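# Close and lock the mailer box lid

## Task

Shut the mailer box lid so that all flaps sit tucked inside the walls and the front flap's lock tabs are caught beneath the front wall's ledge. The box must end up roughly at its starting spot and orientation, untouched by any other object on the table, and everything must stay closed without the robot holding it.

## Robot and tools

ROBOT. Two xArm7 arms, left_arm and right_arm, each with a parallel two-finger gripper. Bases in the scene frame: left_arm at (-0.040, +0.417, 0) m, quat_wxyz (+1.000, 0, 0, -0.019); right_arm at (-0.047, -0.315, 0) m, quat_wxyz (+0.996, 0, 0, -0.091). Both are turned only slightly about z.

FRAME. One shared scene frame: origin on the table surface midway between the arms, +z up, +x away from the robots over the table, and left_arm sits on the +y side. The arm names do not refer to image left or right. The gripper's fingers point along its own +z and separate along its own y. The reported end_effector_position (link pinch) lies about 2 cm short of the fingertips; closing pushes the tips roughly 10 mm farther along +z. Printed hand positions can be off, especially when reaching far.

execute_actions. Argument actions is a list holding zero or one item; optional pictures (boolean) asks for camera images.
- Empty list: moves nothing, returns the state with images.
- Motion: {"rows": [...], "steps": n}. rows holds 1 to 15 rows; steps is 8 to 15 (default 15), each step 1/30 s. Row k drives step k; if steps outnumber rows, the final row repeats.
- Wait: {"steps": n} with n up to 300, no rows. It counts from the previous result, and your writing time is included.

ROW LAYOUT. Every row is a single list of 16 numbers, each in [-1, 1], covering both arms even if one stays still: left_arm's 7 joints then its opening, then right_arm's 7 joints then its opening. Joint order: waist, shoulder, upper arm roll, elbow, forearm roll, wrist pitch, wrist roll.
- Joint entries are offsets in joint space, scaled so 1.0 = 2.036 rad. They are measured from the joint angles printed in the most recent result that lists them, not from the prior row. Before any such result in this scene, and for any second or later call within one reply, they are measured from the arm's pose when the action begins. So all zeros means return to those reference angles, not stay put.
- Opening is absolute, not an offset: +1 fully open, -1 fully closed.
- Stated ranges (rad): waist -6.283..6.283, shoulder -2.059..2.094, upper arm roll -6.283..6.283, elbow -0.192..3.927, forearm roll -6.283..6.283, wrist pitch -1.693..3.142, wrist roll -6.283..6.283. A call is rejected (nothing sent) if it pushes a joint outward over 0.010 rad beyond a limit. True limits may differ by up to 0.010 rad; a target past the true end is clipped there and the result may note "joint sent to its limit" (possibly about an earlier action). No such note does not prove more travel is available.

MOTION BEHAVIOUR. Joint targets move at most 3.14 rad/s, take 0.16 s to ramp up, and all joints of an arm are slowed to arrive together. Each step the target is held within 0.623 rad of the measured angle, and if it would put the gripper over 70 mm from its measured spot, the whole arm's target is pulled back. Big offsets therefore take several calls. Each result is captured 8 steps before its action ends; those steps run while you compose, and the next action waits for them. Between calls arms keep heading for the last target until they settle or a step is HELD.

RESULTS. The state line gives, per arm, end_effector_position (m), end_effector_quat_wxyz and linear/angular velocity (m/s, rad/s). Joint positions and Joint velocities give one block per arm: seven joints (rad, rad/s) then the finger-pad gap (m, m/s; 0.084 m = fully open). grip_measured is the measured opening on the command scale. "joint command not followed" means a clearance check altered or blocked joint targets on some steps; HELD marks steps where your row was not (fully) sent. MOTOR HOT appears from 65 °C; at 80 °C an OVER-TEMPERATURE FAULT brakes that arm until it cools. A torque fault (contact torque hitting a load limit) stops the arm, backs the joint off, holds 10 s and drops the rest of the call. Load limits (N m): waist 45, shoulder 45, upper arm roll 27, elbow 27, forearm roll 27, wrist pitch 18, wrist roll 18; held weight counts.

GRIPPING. Keep commanding an opening below grip_measured to hold; the bigger the gap, the firmer the squeeze (about 24 N per pad max for parts up to ~6 cm). Closing fast can press harder. Holding heats motors. Held parts may occasionally be tugged.

zoom_image: camera (cam_head_left, cam_head_right, cam_high, cam_low, cam_left_wrist, cam_right_wrist, each 672x504) and region [x0, y0, x1, y1] in pixels from the top-left, at most 504x504; gives a finer view of that camera's latest image.
show_instructions: no arguments; returns the reference images for this scene.
read_manual: optional section ("licences"); returns URDF licence text only.
finished_scene: scene (integer); ends that scene permanently and reports success. Replying with no tool call also ends things.

AVOID. Knocking anything off the table, dropping or slamming parts, hard pushes, and arms striking or pressing on each other. The lid must stay shut on its own once released.

Each tool is called as name(argument=value, ...) on one line, values as JSON.

Reference images:

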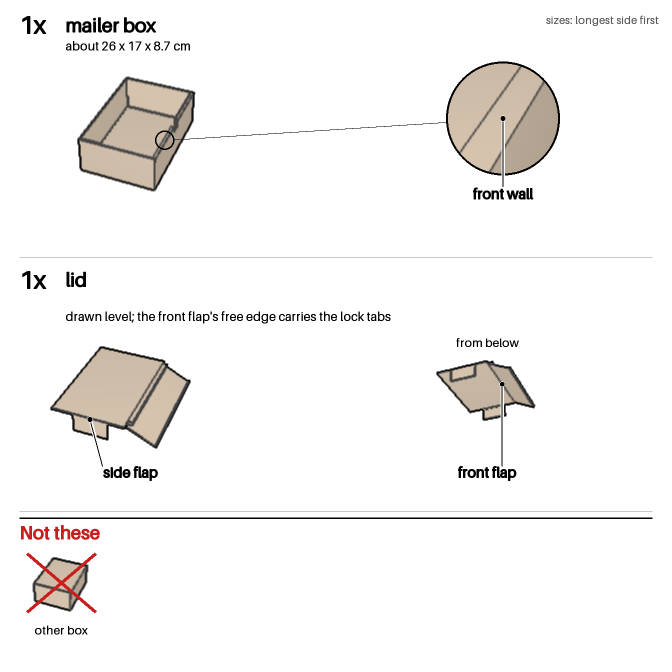

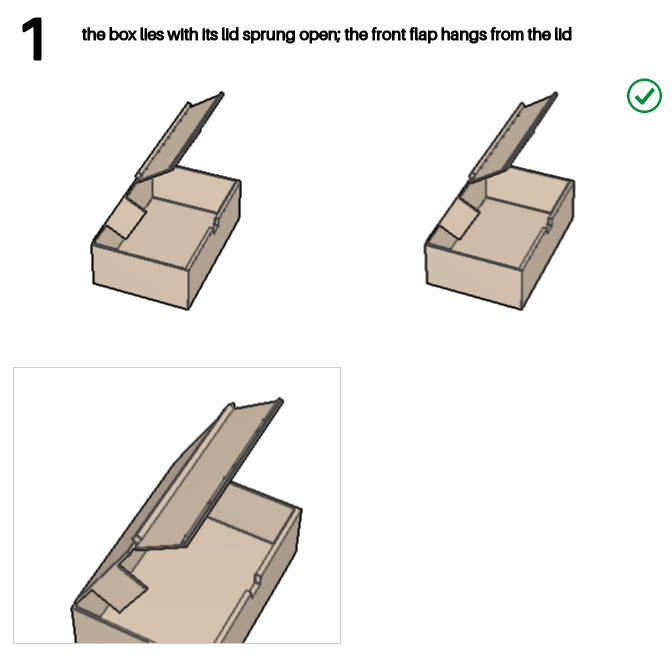

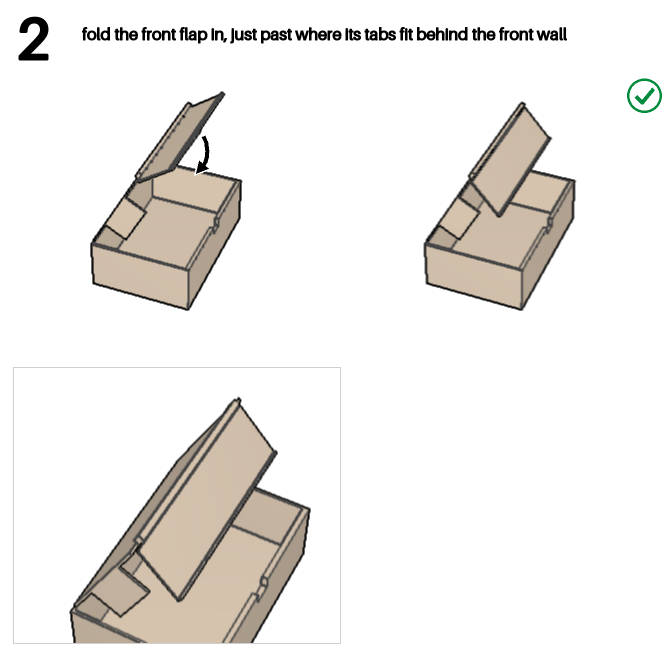

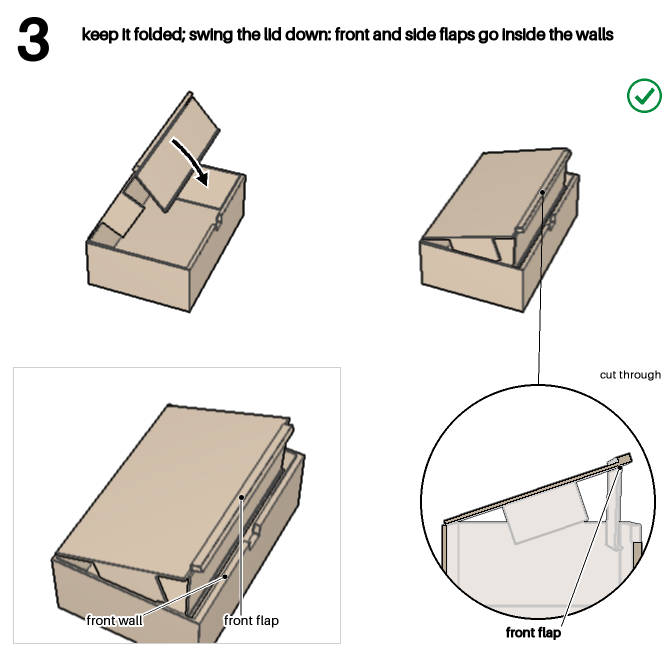

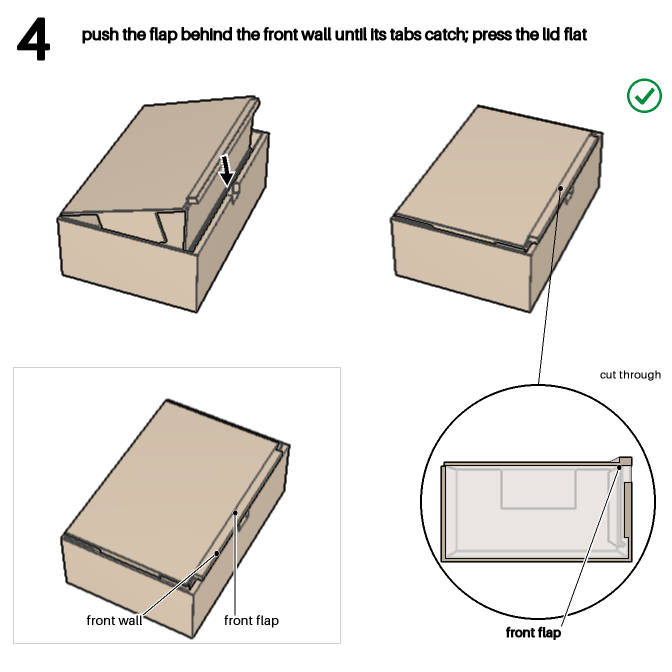

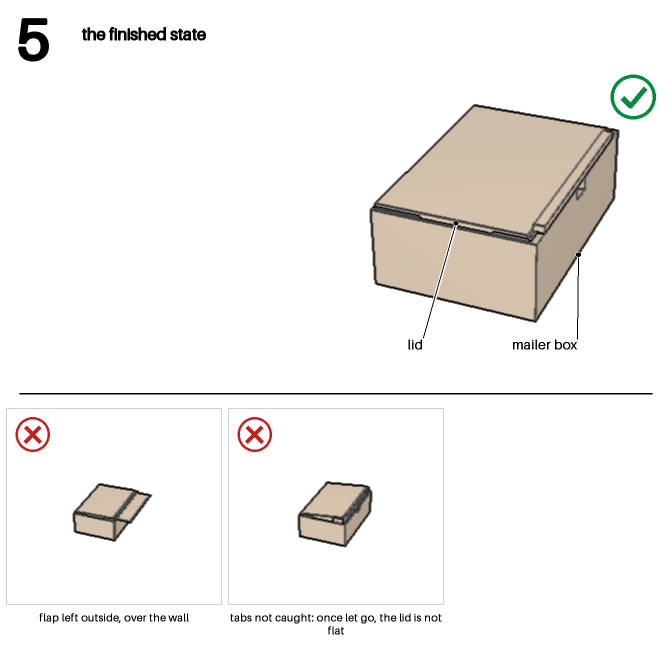

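## Session

execute_actions(actions=[])

Scene clock: 0.00 s of 4240.00 s.
left_arm: end_effector_position=(+0.3611, +0.4024, +0.2526) grip_measured=+1.00 end_effector_quat_wxyz=(-0.001, +1.000, -0.018, +0.003) end_effector_velocity=(-0.000, -0.001, -0.000) end_effector_angular_velocity=(-0.001, +0.000, -0.004) | right_arm: end_effector_position=(+0.3459, -0.3888, +0.2505) grip_measured=+1.00 end_effector_quat_wxyz=(-0.000, +0.996, -0.093, +0.001) end_effector_velocity=(-0.000, +0.000, -0.000) end_effector_angular_velocity=(+0.000, +0.001, +0.001)
Joint positions: left_arm=[-0.001 -0.253  0.     0.923  0.002  1.169 -0.002  0.084] | right_arm=[-0.002 -0.251 -0.003  0.92   0.     1.169 -0.001  0.084]
Joint velocities: left_arm=[-0.002  0.    -0.    -0.    -0.001 -0.     0.001 -0.   ] | right_arm=[ 0.     0.     0.    -0.    -0.     0.001 -0.     0.   ]

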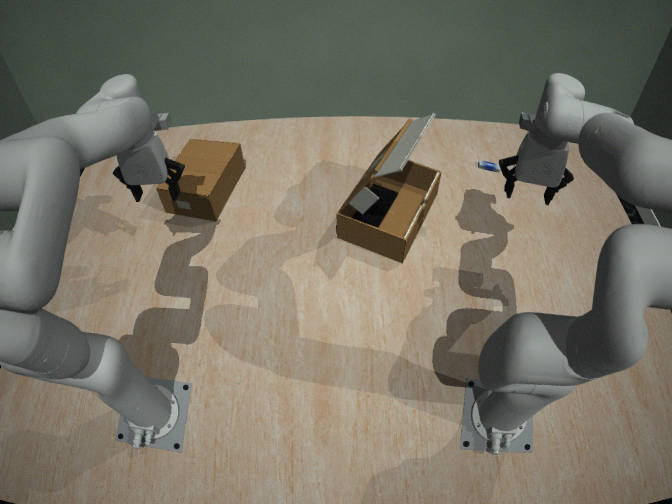

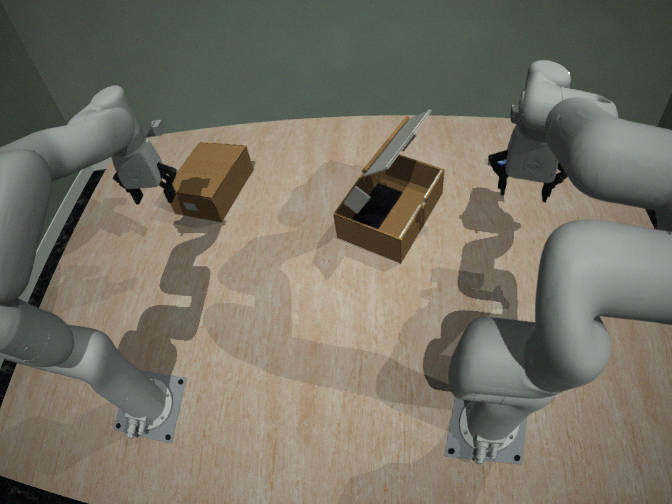

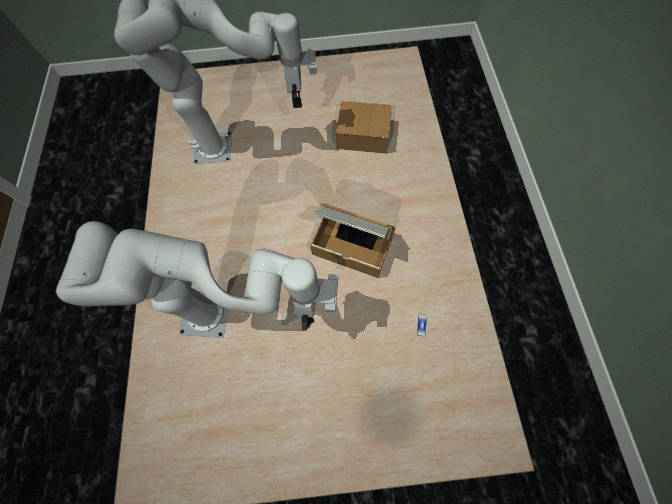

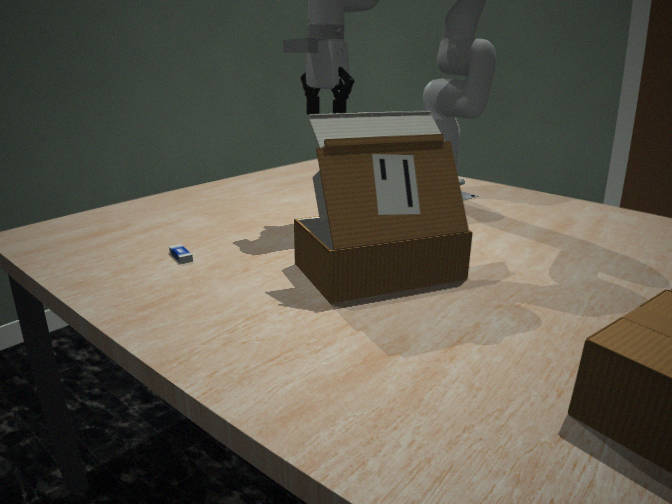

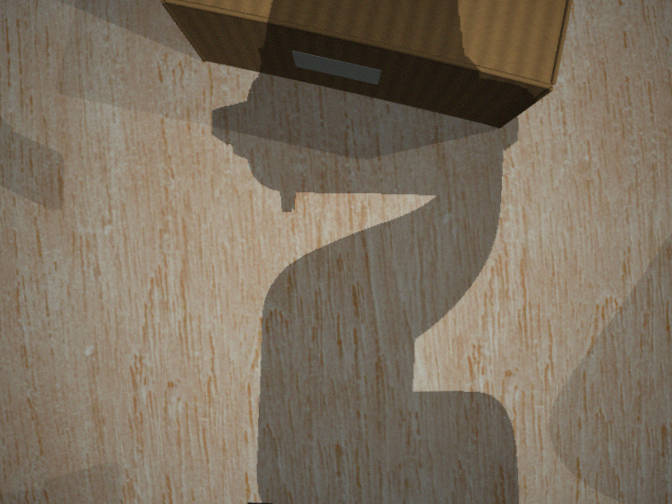

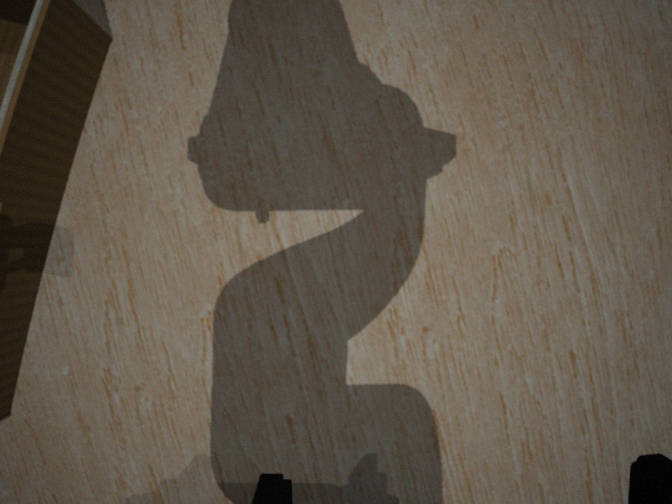

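execute_actions(actions=[{"rows":[[-0.315,0.292,0,0.229,0,-0.305,0,-1,0.116,-0.021,0,-0.303,0,-0.773,0,-1]]}])

execute_actions(actions=[{"steps":40}], pictures=true)

Scene clock: 2.57 s of 4240.00 s.
left_arm: end_effector_position=(+0.4121, +0.3440, +0.2533) grip_measured=-0.12 end_effector_quat_wxyz=(+0.003, +0.995, -0.080, +0.051) end_effector_velocity=(+0.243, -0.371, -0.009) end_effector_angular_velocity=(-0.079, -0.491, -0.715) | right_arm: end_effector_position=(+0.3369, -0.3598, +0.1950) grip_measured=-0.12 end_effector_quat_wxyz=(+0.000, +0.998, -0.058, +0.012) end_effector_velocity=(-0.077, +0.190, -0.356) end_effector_angular_velocity=(-0.029, -0.199, +0.464)
Joint positions: left_arm=[-0.124 -0.137 -0.     1.014  0.002  1.048 -0.002  0.039] | right_arm=[ 0.067 -0.263 -0.002  0.74   0.     0.979 -0.001  0.039]
Joint velocities: left_arm=[-0.694  0.634 -0.02   0.483 -0.001 -0.649  0.    -0.217] | right_arm=[ 0.443 -0.05   0.022 -1.175  0.001 -1.326 -0.    -0.216]
Steps of this call (steps 1 to 70: nothing new was sent; steps 71 to 77: the first 7 steps of this action). Readings (joint positions):
71: left_arm=[-0.002 -0.252 0.000 0.923 0.002 1.168 -0.003] | right_arm=[-0.002 -0.251 -0.003 0.920 0.000 1.168 -0.001]
72: left_arm=[-0.007 -0.247 0.002 0.928 0.002 1.162 -0.003] | right_arm=[0.001 -0.252 -0.004 0.914 0.000 1.160 -0.001]
74: left_arm=[-0.049 -0.207 0.006 0.961 0.002 1.118 -0.003] | right_arm=[0.020 -0.258 -0.006 0.865 -0.000 1.103 -0.001]
77: the state above

Scene clock: 3.90 s of 4240.00 s.
left_arm: end_effector_position=(+0.4819, -0.0034, +0.2372) grip_measured=-1.00 end_effector_quat_wxyz=(+0.082, +0.914, -0.322, +0.233) end_effector_velocity=(+0.000, +0.000, -0.001) end_effector_angular_velocity=(+0.002, +0.000, +0.000) | right_arm: end_effector_position=(+0.4269, -0.2911, +0.2513) grip_measured=-1.00 end_effector_quat_wxyz=(-0.012, +0.877, +0.022, +0.480) end_effector_velocity=(-0.000, -0.000, +0.000) end_effector_angular_velocity=(+0.000, -0.000, -0.000)
Joint positions: left_arm=[-0.642  0.341  0.     1.389  0.002  0.548 -0.003  0.   ] | right_arm=[ 0.234 -0.294 -0.003  0.303  0.    -0.404 -0.001  0.   ]
Joint velocities: left_arm=[-0.002  0.002  0.003  0.     0.    -0.     0.001  0.   ] | right_arm=[-0.    -0.001  0.    -0.001 -0.     0.     0.     0.   ]
Kept back: nothing.
Steps of this call (steps 1 to 8: the last 8 steps of your previous action; steps 9 to 40: the robot went on to your last target). Readings (joint positions):
1: left_arm=[-0.147 -0.116 -0.000 1.030 0.002 1.026 -0.002] | right_arm=[0.081 -0.265 -0.002 0.701 0.000 0.932 -0.001]
2: left_arm=[-0.169 -0.095 0.000 1.047 0.002 1.005 -0.002] | right_arm=[0.096 -0.268 -0.003 0.664 0.000 0.880 -0.001]
4: left_arm=[-0.214 -0.054 0.001 1.079 0.002 0.962 -0.002] | right_arm=[0.127 -0.274 -0.003 0.584 0.000 0.754 -0.001]
8: left_arm=[-0.301 0.026 0.000 1.142 0.002 0.878 -0.002] | right_arm=[0.190 -0.284 -0.002 0.416 0.000 0.408 -0.001]
40: the state above

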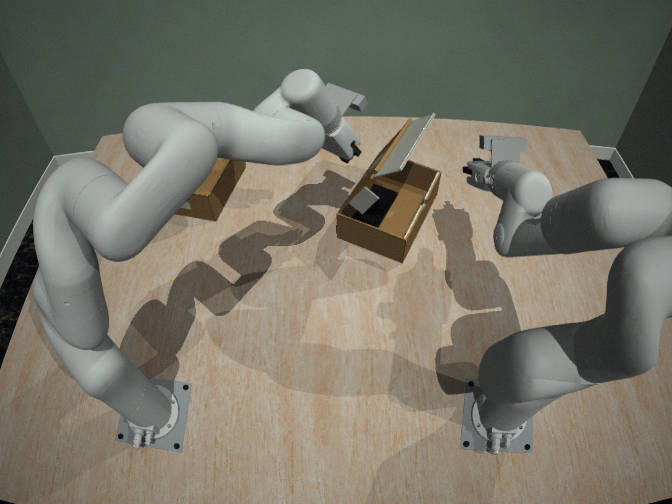

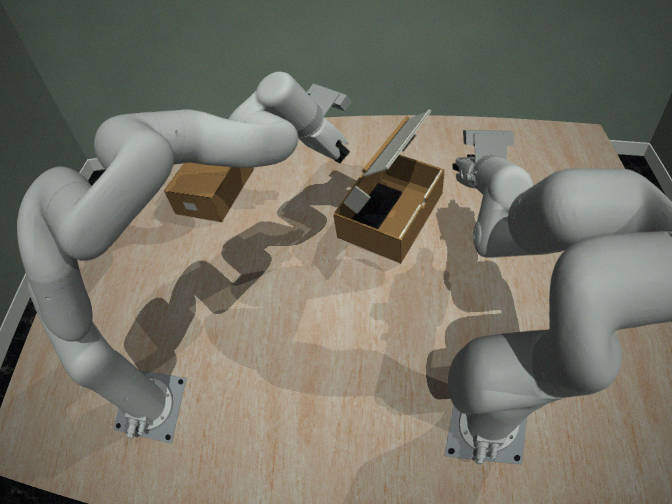

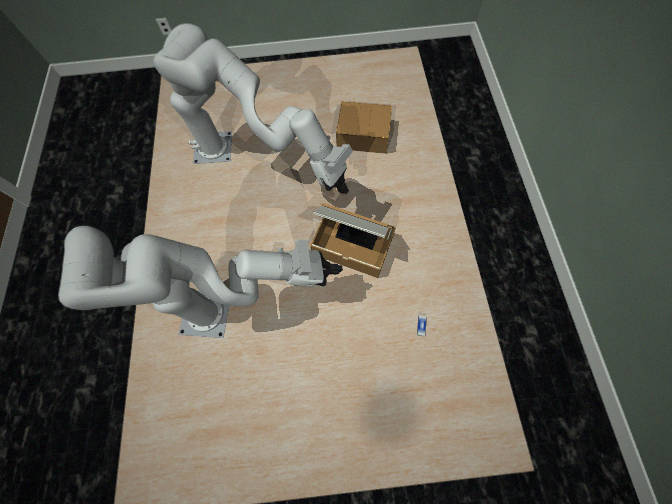

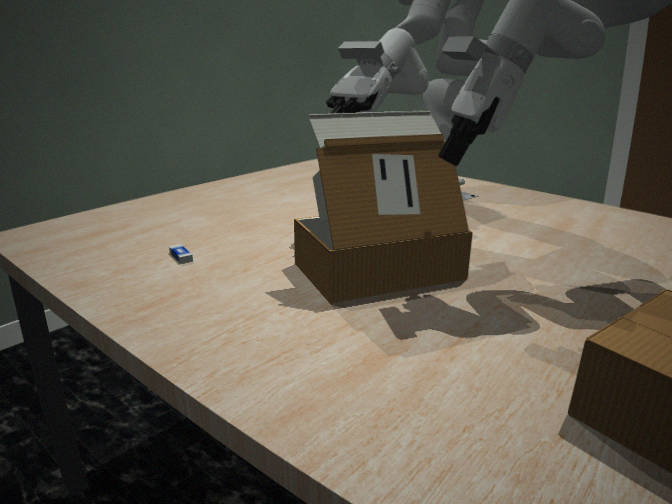

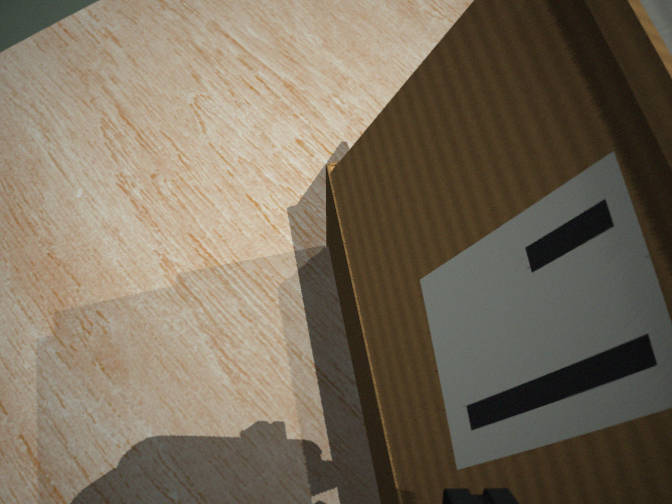

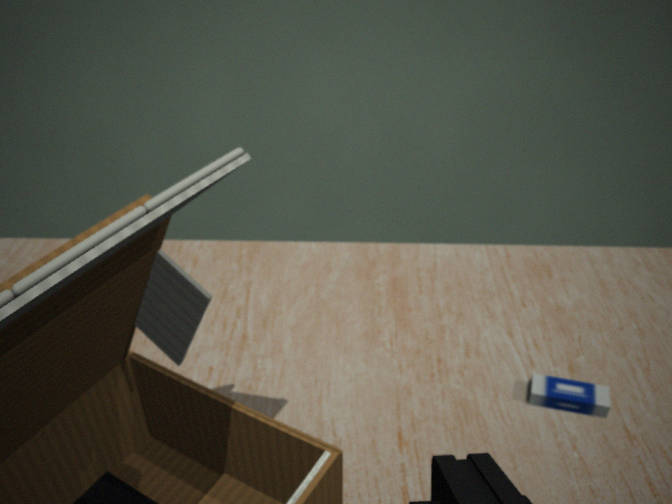

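execute_actions(actions=[{"rows":[[-0.068,0.083,0,0.036,0,-0.047,0,-1,0,0,0,0,0,0,0,-1]]}])

execute_actions(actions=[{"steps":25}], pictures=true)

Scene clock: 4.40 s of 4240.00 s.
left_arm: end_effector_position=(+0.4549, -0.0634, +0.1973) grip_measured=-1.00 end_effector_quat_wxyz=(+0.092, +0.898, -0.364, +0.228) end_effector_velocity=(-0.226, -0.336, -0.260) end_effector_angular_velocity=(+0.055, +0.104, -0.577) | right_arm: end_effector_position=(+0.4269, -0.2911, +0.2513) grip_measured=-1.00 end_effector_quat_wxyz=(-0.012, +0.877, +0.022, +0.480) end_effector_velocity=(-0.000, -0.000, -0.000) end_effector_angular_velocity=(-0.000, +0.000, -0.001)
Joint positions: left_arm=[-0.732  0.452 -0.002  1.435  0.002  0.487 -0.002  0.   ] | right_arm=[ 0.234 -0.294 -0.003  0.303  0.    -0.404 -0.001  0.   ]
Joint velocities: left_arm=[-0.503  0.601 -0.079  0.192  0.003 -0.296  0.001  0.   ] | right_arm=[-0.001 -0.    -0.    -0.     0.     0.    -0.001  0.   ]
Steps of this call (steps 1 to 8: the robot went on to your last target; steps 9 to 15: the first 7 steps of this action). Readings (joint positions):
9: left_arm=[-0.643 0.342 0.000 1.389 0.002 0.548 -0.003] | right_arm=[0.234 -0.294 -0.003 0.303 0.000 -0.404 -0.001]
10: left_arm=[-0.647 0.347 0.002 1.393 0.002 0.544 -0.003] | right_arm=[0.234 -0.294 -0.003 0.303 0.000 -0.404 -0.001]
12: left_arm=[-0.676 0.384 0.008 1.415 0.002 0.520 -0.003] | right_arm=[0.234 -0.294 -0.003 0.303 0.000 -0.404 -0.001]
15: the state above

Scene clock: 5.23 s of 4240.00 s.
left_arm: end_effector_position=(+0.4394, -0.0931, +0.1772) grip_measured=-1.00 end_effector_quat_wxyz=(+0.098, +0.889, -0.384, +0.227) end_effector_velocity=(-0.001, -0.000, -0.001) end_effector_angular_velocity=(+0.002, +0.001, -0.002) | right_arm: end_effector_position=(+0.4269, -0.2911, +0.2513) grip_measured=-1.00 end_effector_quat_wxyz=(-0.012, +0.877, +0.022, +0.480) end_effector_velocity=(-0.000, -0.001, -0.001) end_effector_angular_velocity=(-0.001, +0.002, -0.001)
Joint positions: left_arm=[-0.78   0.51   0.     1.462  0.002  0.453 -0.003  0.   ] | right_arm=[ 0.234 -0.294 -0.003  0.303  0.    -0.404 -0.001  0.   ]
Joint velocities: left_arm=[-0.001  0.001 -0.    -0.001  0.     0.001  0.     0.   ] | right_arm=[-0.001  0.001 -0.    -0.    -0.     0.001 -0.     0.   ]
Kept back: nothing.
Steps of this call (steps 1 to 8: the last 8 steps of your previous action; steps 9 to 25: the robot went on to your last target). Readings (joint positions):
1: left_arm=[-0.748 0.471 -0.004 1.442 0.002 0.478 -0.002] | right_arm=[0.234 -0.294 -0.003 0.303 0.000 -0.404 -0.001]
2: left_arm=[-0.760 0.486 -0.005 1.447 0.002 0.470 -0.002] | right_arm=[0.234 -0.294 -0.003 0.303 0.000 -0.404 -0.001]
4: left_arm=[-0.775 0.503 -0.005 1.454 0.002 0.460 -0.002] | right_arm=[0.234 -0.294 -0.003 0.303 0.000 -0.404 -0.001]
8: left_arm=[-0.778 0.508 0.002 1.462 0.002 0.454 -0.003] | right_arm=[0.234 -0.294 -0.003 0.303 0.000 -0.404 -0.001]
25: the state above

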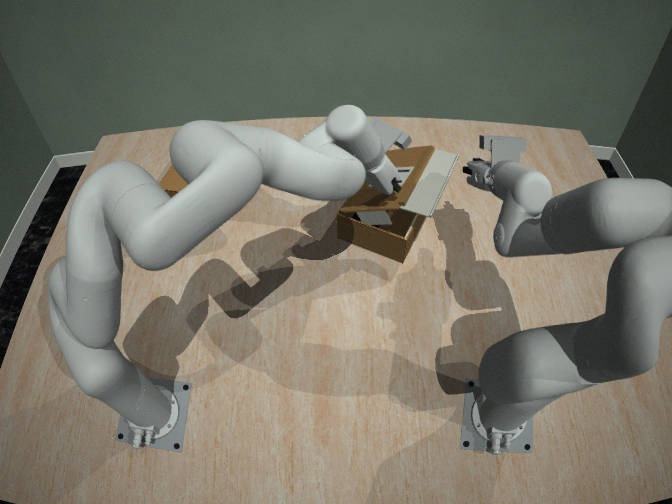

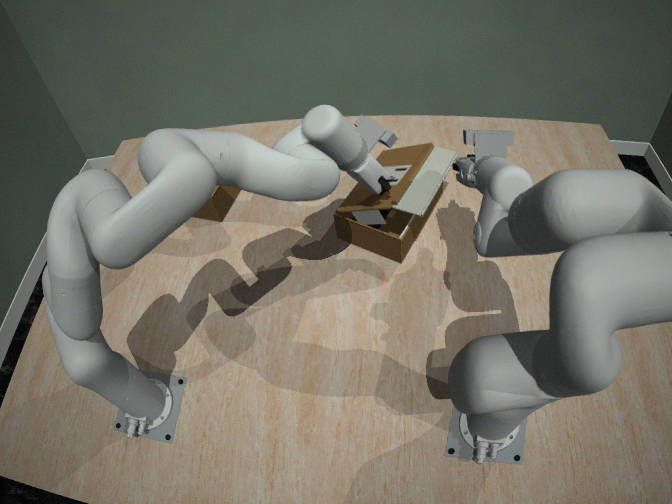

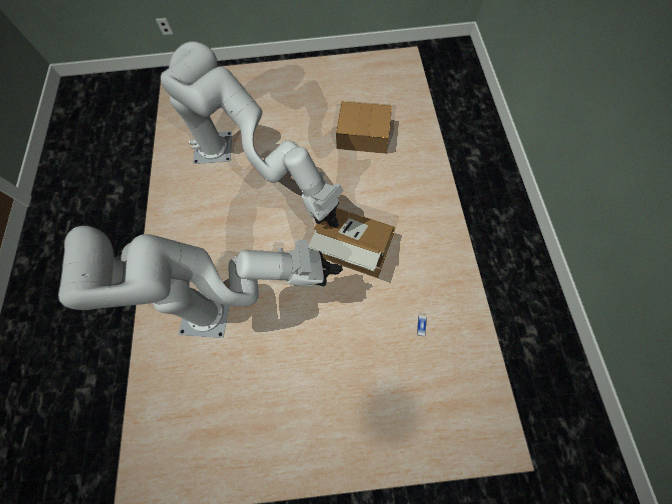

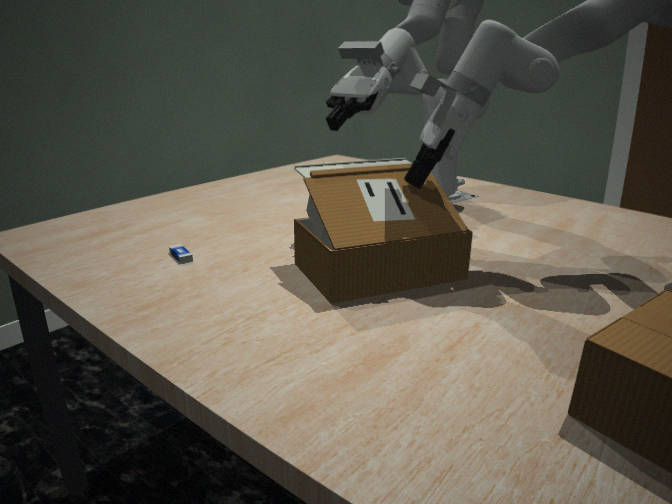

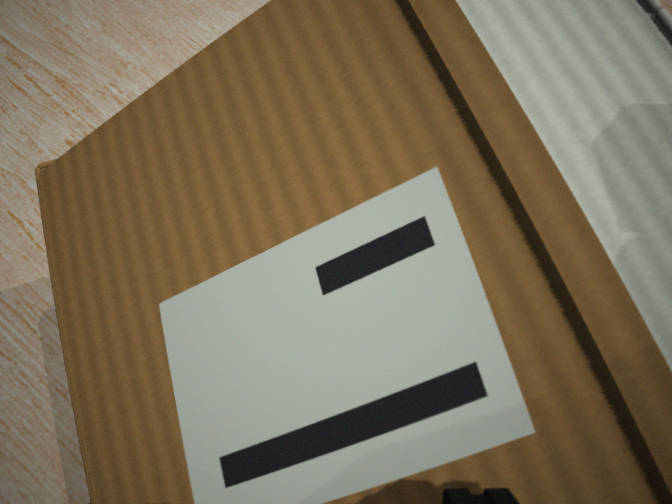

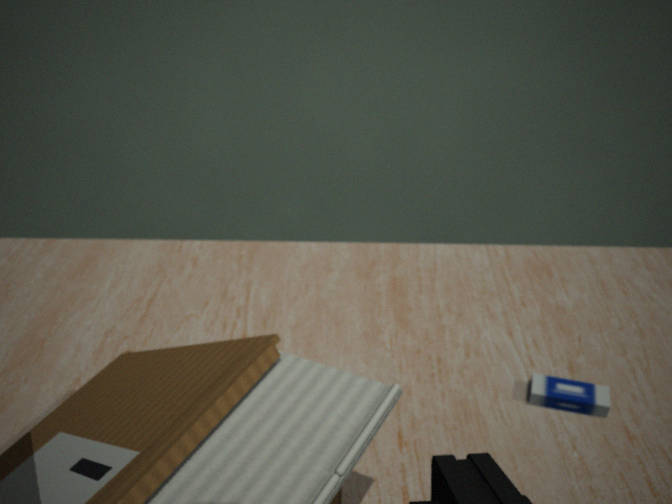

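execute_actions(actions=[{"rows":[[0,0,0,0,0,0,0,-1,0.133,-0.026,0,-0.082,0,-0.056,0,-1]]}])

execute_actions(actions=[{"steps":16}])

execute_actions(actions=[{"rows":[[0,0,0,0,0,0,0,-1,0.008,0.219,0,0.02,0,-0.199,0,-1]]}])

execute_actions(actions=[{"steps":20}], pictures=true)

execute_actions(actions=[{"rows":[[0,0,0,0,0,0,0,-1,0.028,0.05,0,0.05,0,0,0,-1]]}])

execute_actions(actions=[{"steps":20}], pictures=true)

Scene clock: 6.53 s of 4240.00 s.
left_arm: end_effector_position=(+0.4394, -0.0932, +0.1772) grip_measured=-1.00 end_effector_quat_wxyz=(+0.098, +0.889, -0.384, +0.227) end_effector_velocity=(+0.000, -0.000, +0.001) end_effector_angular_velocity=(-0.002, -0.001, +0.000) | right_arm: end_effector_position=(+0.3941, -0.2251, +0.2341) grip_measured=-1.00 end_effector_quat_wxyz=(-0.048, +0.873, +0.088, +0.477) end_effector_velocity=(-0.224, +0.361, -0.104) end_effector_angular_velocity=(-0.005, +0.017, +0.884)
Joint positions: left_arm=[-0.78   0.51   0.     1.462  0.002  0.453 -0.003  0.   ] | right_arm=[ 0.383 -0.322 -0.002  0.211 -0.    -0.467 -0.001  0.   ]
Joint velocities: left_arm=[ 0.    -0.    -0.     0.001 -0.001 -0.001  0.     0.   ] | right_arm=[ 0.88  -0.167  0.003 -0.549 -0.001 -0.363  0.     0.   ]
Steps of this call (steps 1 to 15: the robot went on to your last target; steps 16 to 32: nothing new was sent; steps 33 to 39: the first 7 steps of this action). Readings (joint positions):
33: left_arm=[-0.780 0.510 0.000 1.462 0.002 0.453 -0.003] | right_arm=[0.235 -0.294 -0.003 0.303 0.000 -0.405 -0.001]
34: left_arm=[-0.780 0.510 0.000 1.462 0.002 0.453 -0.003] | right_arm=[0.241 -0.295 -0.005 0.300 0.000 -0.408 -0.001]
36: left_arm=[-0.780 0.510 0.000 1.462 0.002 0.453 -0.003] | right_arm=[0.289 -0.305 -0.007 0.271 0.001 -0.429 -0.001]
39: the state above

Scene clock: 7.07 s of 4240.00 s.
left_arm: end_effector_position=(+0.4394, -0.0931, +0.1772) grip_measured=-1.00 end_effector_quat_wxyz=(+0.098, +0.889, -0.384, +0.227) end_effector_velocity=(+0.002, +0.002, +0.000) end_effector_angular_velocity=(+0.001, -0.001, +0.003) | right_arm: end_effector_position=(+0.3613, -0.1794, +0.2216) grip_measured=-1.00 end_effector_quat_wxyz=(-0.076, +0.866, +0.140, +0.474) end_effector_velocity=(-0.002, +0.002, -0.001) end_effector_angular_velocity=(-0.002, +0.001, +0.007)
Joint positions: left_arm=[-0.78   0.51   0.     1.462  0.002  0.453 -0.003  0.   ] | right_arm=[ 0.504 -0.346 -0.004  0.137  0.    -0.518 -0.001  0.   ]
Joint velocities: left_arm=[ 0.003 -0.     0.002 -0.     0.    -0.     0.001  0.   ] | right_arm=[ 0.005 -0.002  0.002 -0.003 -0.001  0.    -0.     0.   ]
Kept back: nothing.
Steps of this call (steps 1 to 8: the last 8 steps of your previous action; steps 9 to 16: the robot went on to your last target). Readings (joint positions):
1: left_arm=[-0.780 0.510 0.000 1.462 0.002 0.453 -0.003] | right_arm=[0.412 -0.328 -0.002 0.193 -0.000 -0.479 -0.001]
2: left_arm=[-0.780 0.510 0.000 1.462 0.002 0.453 -0.003] | right_arm=[0.439 -0.333 -0.002 0.176 -0.000 -0.490 -0.001]
4: left_arm=[-0.780 0.510 0.000 1.462 0.002 0.453 -0.003] | right_arm=[0.478 -0.341 -0.001 0.152 -0.000 -0.506 -0.001]
8: left_arm=[-0.780 0.510 0.000 1.462 0.002 0.453 -0.003] | right_arm=[0.501 -0.346 -0.003 0.139 0.000 -0.516 -0.001]
16: the state above

Scene clock: 7.30 s of 4240.00 s.
left_arm: end_effector_position=(+0.4394, -0.0931, +0.1772) grip_measured=-1.00 end_effector_quat_wxyz=(+0.098, +0.889, -0.384, +0.227) end_effector_velocity=(-0.001, -0.000, -0.001) end_effector_angular_velocity=(+0.001, +0.001, -0.001) | right_arm: end_effector_position=(+0.3685, -0.1727, +0.1789) grip_measured=-1.00 end_effector_quat_wxyz=(-0.078, +0.865, +0.144, +0.474) end_effector_velocity=(-0.019, +0.031, -0.409) end_effector_angular_velocity=(-0.074, +0.190, +0.083)
Joint positions: left_arm=[-0.78   0.51   0.     1.462  0.002  0.453 -0.003  0.   ] | right_arm=[ 0.514 -0.083 -0.004  0.163  0.    -0.758 -0.001  0.   ]
Joint velocities: left_arm=[ 0.001  0.001 -0.002 -0.001  0.001 -0.     0.     0.   ] | right_arm=[ 0.074  2.028  0.008  0.129 -0.001 -1.695 -0.     0.   ]
Steps of this call (steps 1 to 7: the first 7 steps of this action). Readings (joint positions):
1: left_arm=[-0.780 0.510 0.000 1.462 0.002 0.453 -0.003] | right_arm=[0.504 -0.346 -0.004 0.137 0.000 -0.519 -0.001]
2: left_arm=[-0.780 0.510 0.000 1.462 0.002 0.453 -0.003] | right_arm=[0.505 -0.339 -0.004 0.138 0.000 -0.527 -0.001]
4: left_arm=[-0.780 0.510 0.000 1.462 0.002 0.453 -0.003] | right_arm=[0.507 -0.282 -0.004 0.145 0.000 -0.584 -0.001]
7: the state above

Scene clock: 7.97 s of 4240.00 s.
left_arm: end_effector_position=(+0.4394, -0.0931, +0.1772) grip_measured=-1.00 end_effector_quat_wxyz=(+0.098, +0.889, -0.384, +0.227) end_effector_velocity=(+0.000, -0.000, +0.000) end_effector_angular_velocity=(+0.000, -0.002, -0.002) | right_arm: end_effector_position=(+0.3664, -0.1705, +0.1466) grip_measured=-1.00 end_effector_quat_wxyz=(-0.080, +0.865, +0.147, +0.474) end_effector_velocity=(-0.001, +0.000, -0.003) end_effector_angular_velocity=(-0.003, +0.007, +0.001)
Joint positions: left_arm=[-0.78   0.51   0.     1.462  0.002  0.453 -0.003  0.   ] | right_arm=[ 0.521  0.099 -0.004  0.178  0.    -0.923 -0.001  0.   ]
Joint velocities: left_arm=[-0.     0.    -0.     0.001  0.001 -0.     0.001  0.   ] | right_arm=[ 0.001  0.006  0.    -0.     0.     0.002 -0.     0.   ]
Kept back: nothing.
Steps of this call (steps 1 to 8: the last 8 steps of your previous action; steps 9 to 20: the robot went on to your last target). Readings (joint positions):
1: left_arm=[-0.780 0.510 0.000 1.462 0.002 0.453 -0.003] | right_arm=[0.516 -0.021 -0.003 0.166 0.000 -0.810 -0.001]
2: left_arm=[-0.780 0.510 0.000 1.462 0.002 0.453 -0.003] | right_arm=[0.518 0.028 -0.003 0.169 0.000 -0.851 -0.001]
4: left_arm=[-0.780 0.510 0.000 1.462 0.002 0.453 -0.003] | right_arm=[0.520 0.079 -0.003 0.172 0.000 -0.896 -0.001]
8: left_arm=[-0.780 0.510 0.000 1.462 0.002 0.453 -0.003] | right_arm=[0.520 0.095 -0.004 0.177 0.000 -0.920 -0.001]
20: the state above

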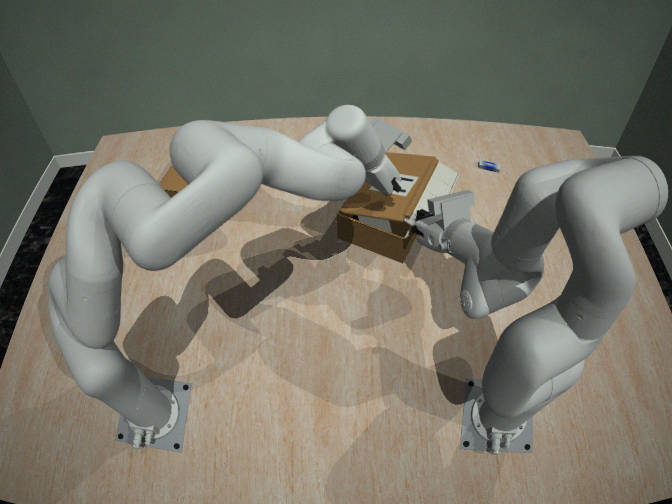

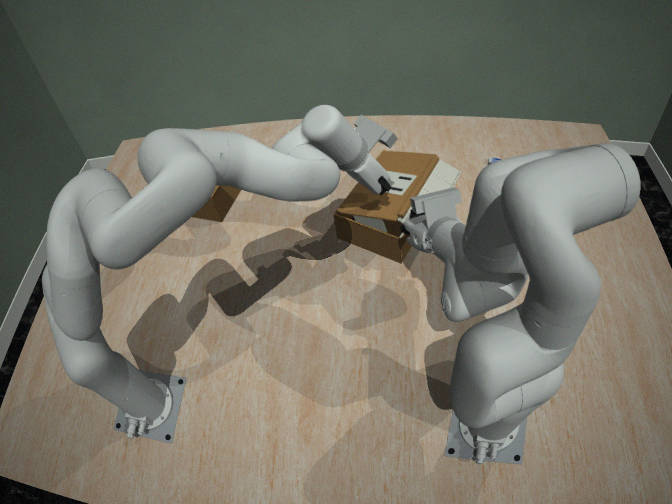

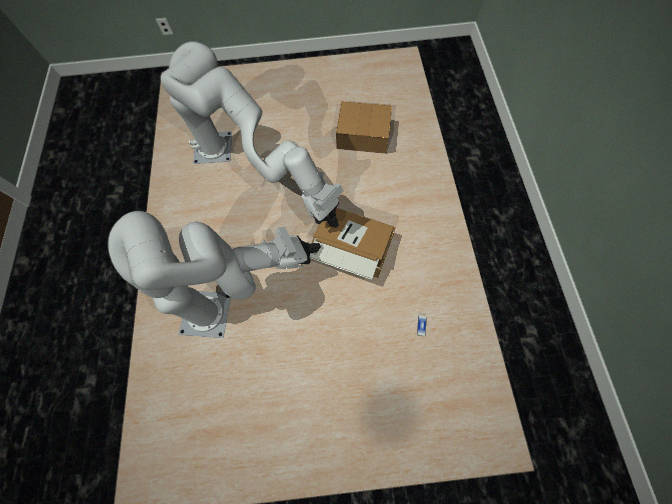

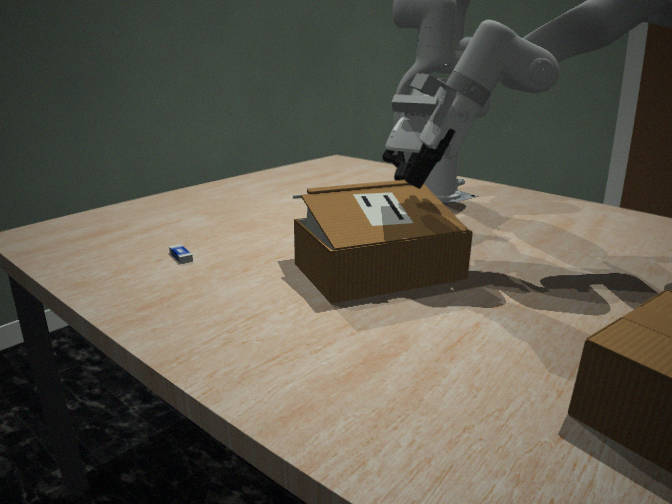

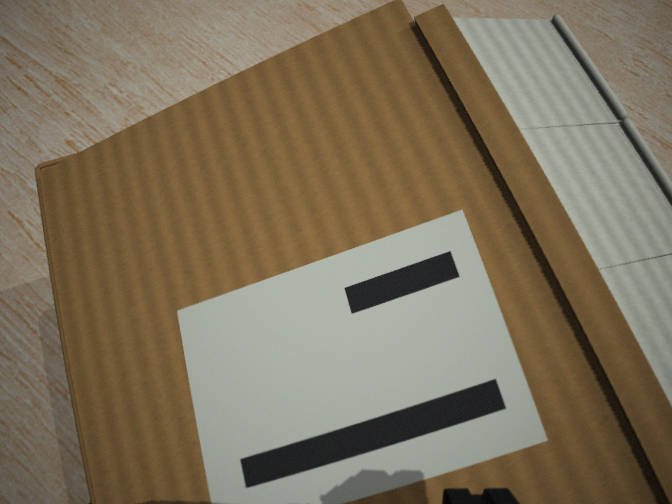

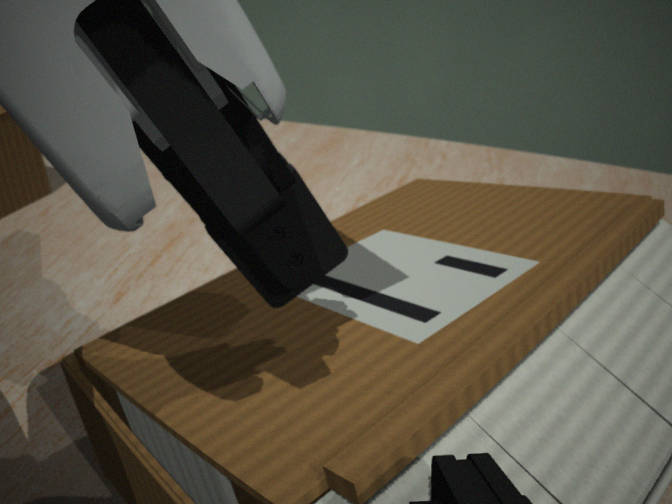

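Scene clock: 8.20 s of 4240.00 s.
left_arm: end_effector_position=(+0.4394, -0.0931, +0.1772) grip_measured=-1.00 end_effector_quat_wxyz=(+0.098, +0.889, -0.384, +0.227) end_effector_velocity=(-0.001, -0.001, +0.000) end_effector_angular_velocity=(-0.000, -0.000, -0.001) | right_arm: end_effector_position=(+0.3820, -0.1396, +0.1386) grip_measured=-1.00 end_effector_quat_wxyz=(-0.092, +0.860, +0.169, +0.472) end_effector_velocity=(+0.029, +0.073, -0.024) end_effector_angular_velocity=(-0.002, +0.005, +0.122)
Joint positions: left_arm=[-0.78   0.51   0.     1.462  0.002  0.453 -0.003  0.   ] | right_arm=[ 0.571  0.188 -0.002  0.267 -0.    -0.923 -0.001  0.   ]
Joint velocities: left_arm=[-0.002  0.     0.     0.    -0.    -0.    -0.     0.   ] | right_arm=[ 0.118  0.203  0.004  0.198 -0.     0.001 -0.001  0.   ]
Steps of this call (steps 1 to 7: the first 7 steps of this action). Readings (joint positions):
1: left_arm=[-0.780 0.510 0.000 1.462 0.002 0.453 -0.003] | right_arm=[0.521 0.099 -0.004 0.178 0.000 -0.923 -0.001]
2: left_arm=[-0.780 0.510 0.000 1.462 0.002 0.453 -0.003] | right_arm=[0.524 0.105 -0.004 0.183 0.000 -0.924 -0.001]
4: left_arm=[-0.780 0.510 0.000 1.462 0.002 0.453 -0.003] | right_arm=[0.546 0.144 -0.005 0.222 0.001 -0.924 -0.001]
7: the state above

Scene clock: 8.87 s of 4240.00 s.
left_arm: end_effector_position=(+0.4394, -0.0931, +0.1772) grip_measured=-1.00 end_effector_quat_wxyz=(+0.098, +0.889, -0.384, +0.227) end_effector_velocity=(-0.000, -0.000, -0.000) end_effector_angular_velocity=(-0.000, +0.000, -0.000) | right_arm: end_effector_position=(+0.3841, -0.1363, +0.1369) grip_measured=-1.00 end_effector_quat_wxyz=(-0.093, +0.860, +0.172, +0.471) end_effector_velocity=(-0.000, +0.000, -0.001) end_effector_angular_velocity=(-0.001, +0.001, +0.001)
Joint positions: left_arm=[-0.78   0.51   0.     1.462  0.002  0.453 -0.003  0.   ] | right_arm=[ 0.577  0.201 -0.004  0.279  0.    -0.923 -0.001  0.   ]
Joint velocities: left_arm=[-0.     0.    -0.001 -0.     0.    -0.001 -0.     0.   ] | right_arm=[ 0.     0.001  0.    -0.    -0.001 -0.    -0.     0.   ]
Kept back: nothing.
Steps of this call (steps 1 to 8: the last 8 steps of your previous action; steps 9 to 20: the robot went on to your last target). Readings (joint positions):
1: left_arm=[-0.780 0.510 0.000 1.462 0.002 0.453 -0.003] | right_arm=[0.574 0.193 -0.002 0.272 -0.000 -0.923 -0.001]
2: left_arm=[-0.780 0.510 0.000 1.462 0.002 0.453 -0.003] | right_arm=[0.575 0.196 -0.003 0.275 -0.000 -0.923 -0.001]
4: left_arm=[-0.780 0.510 0.000 1.462 0.002 0.453 -0.003] | right_arm=[0.577 0.199 -0.003 0.277 0.000 -0.923 -0.001]
8: left_arm=[-0.780 0.510 0.000 1.462 0.002 0.453 -0.003] | right_arm=[0.577 0.200 -0.004 0.278 0.000 -0.923 -0.001]
20: the state above

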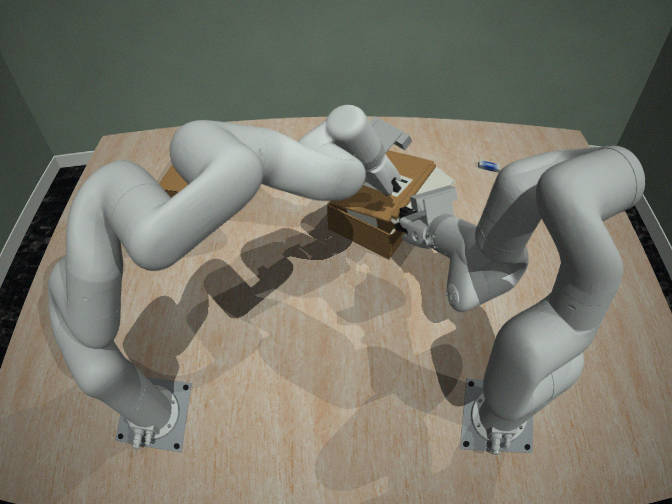

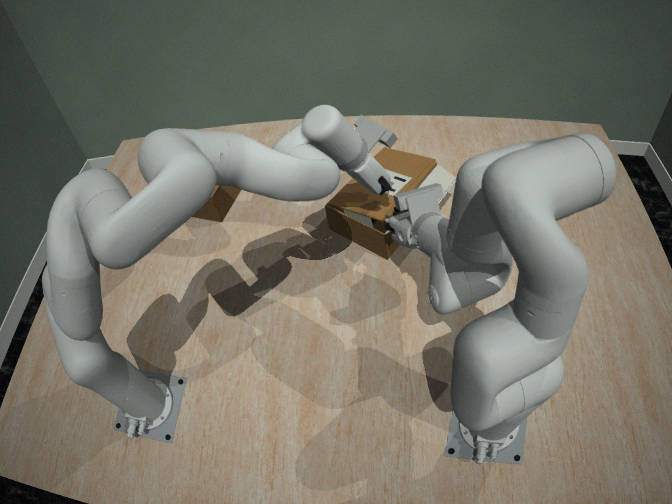

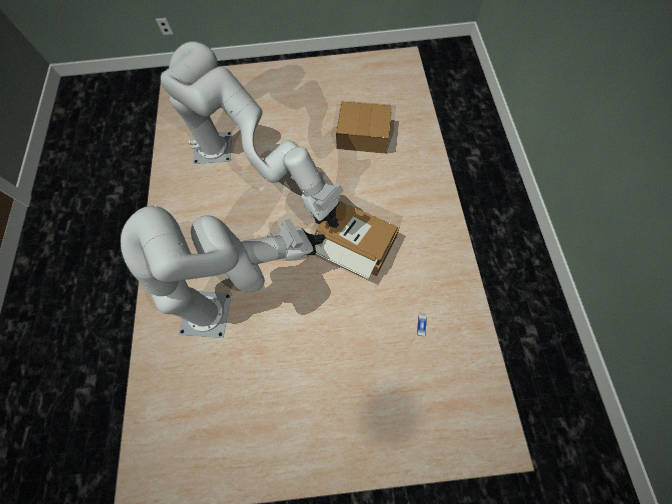

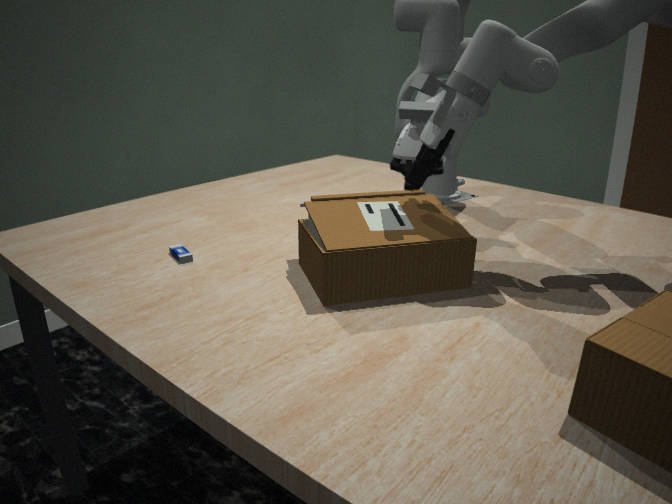

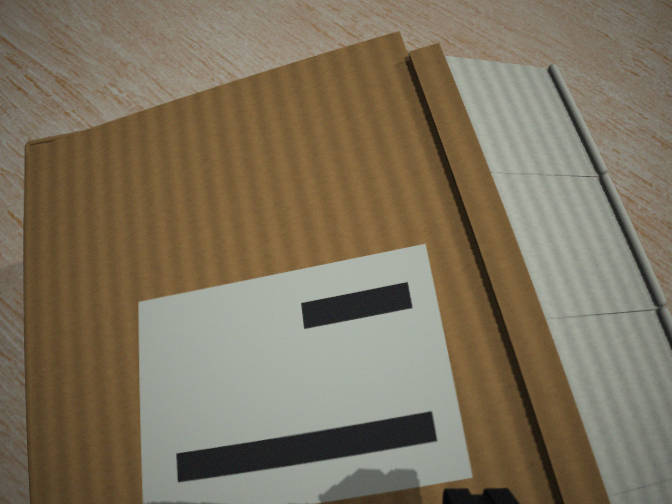

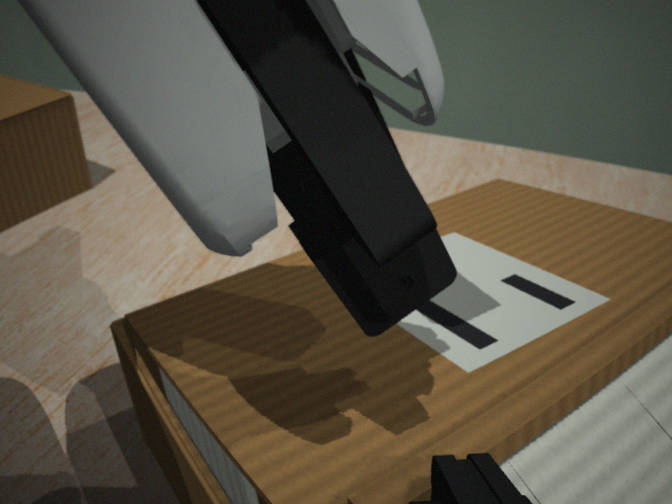

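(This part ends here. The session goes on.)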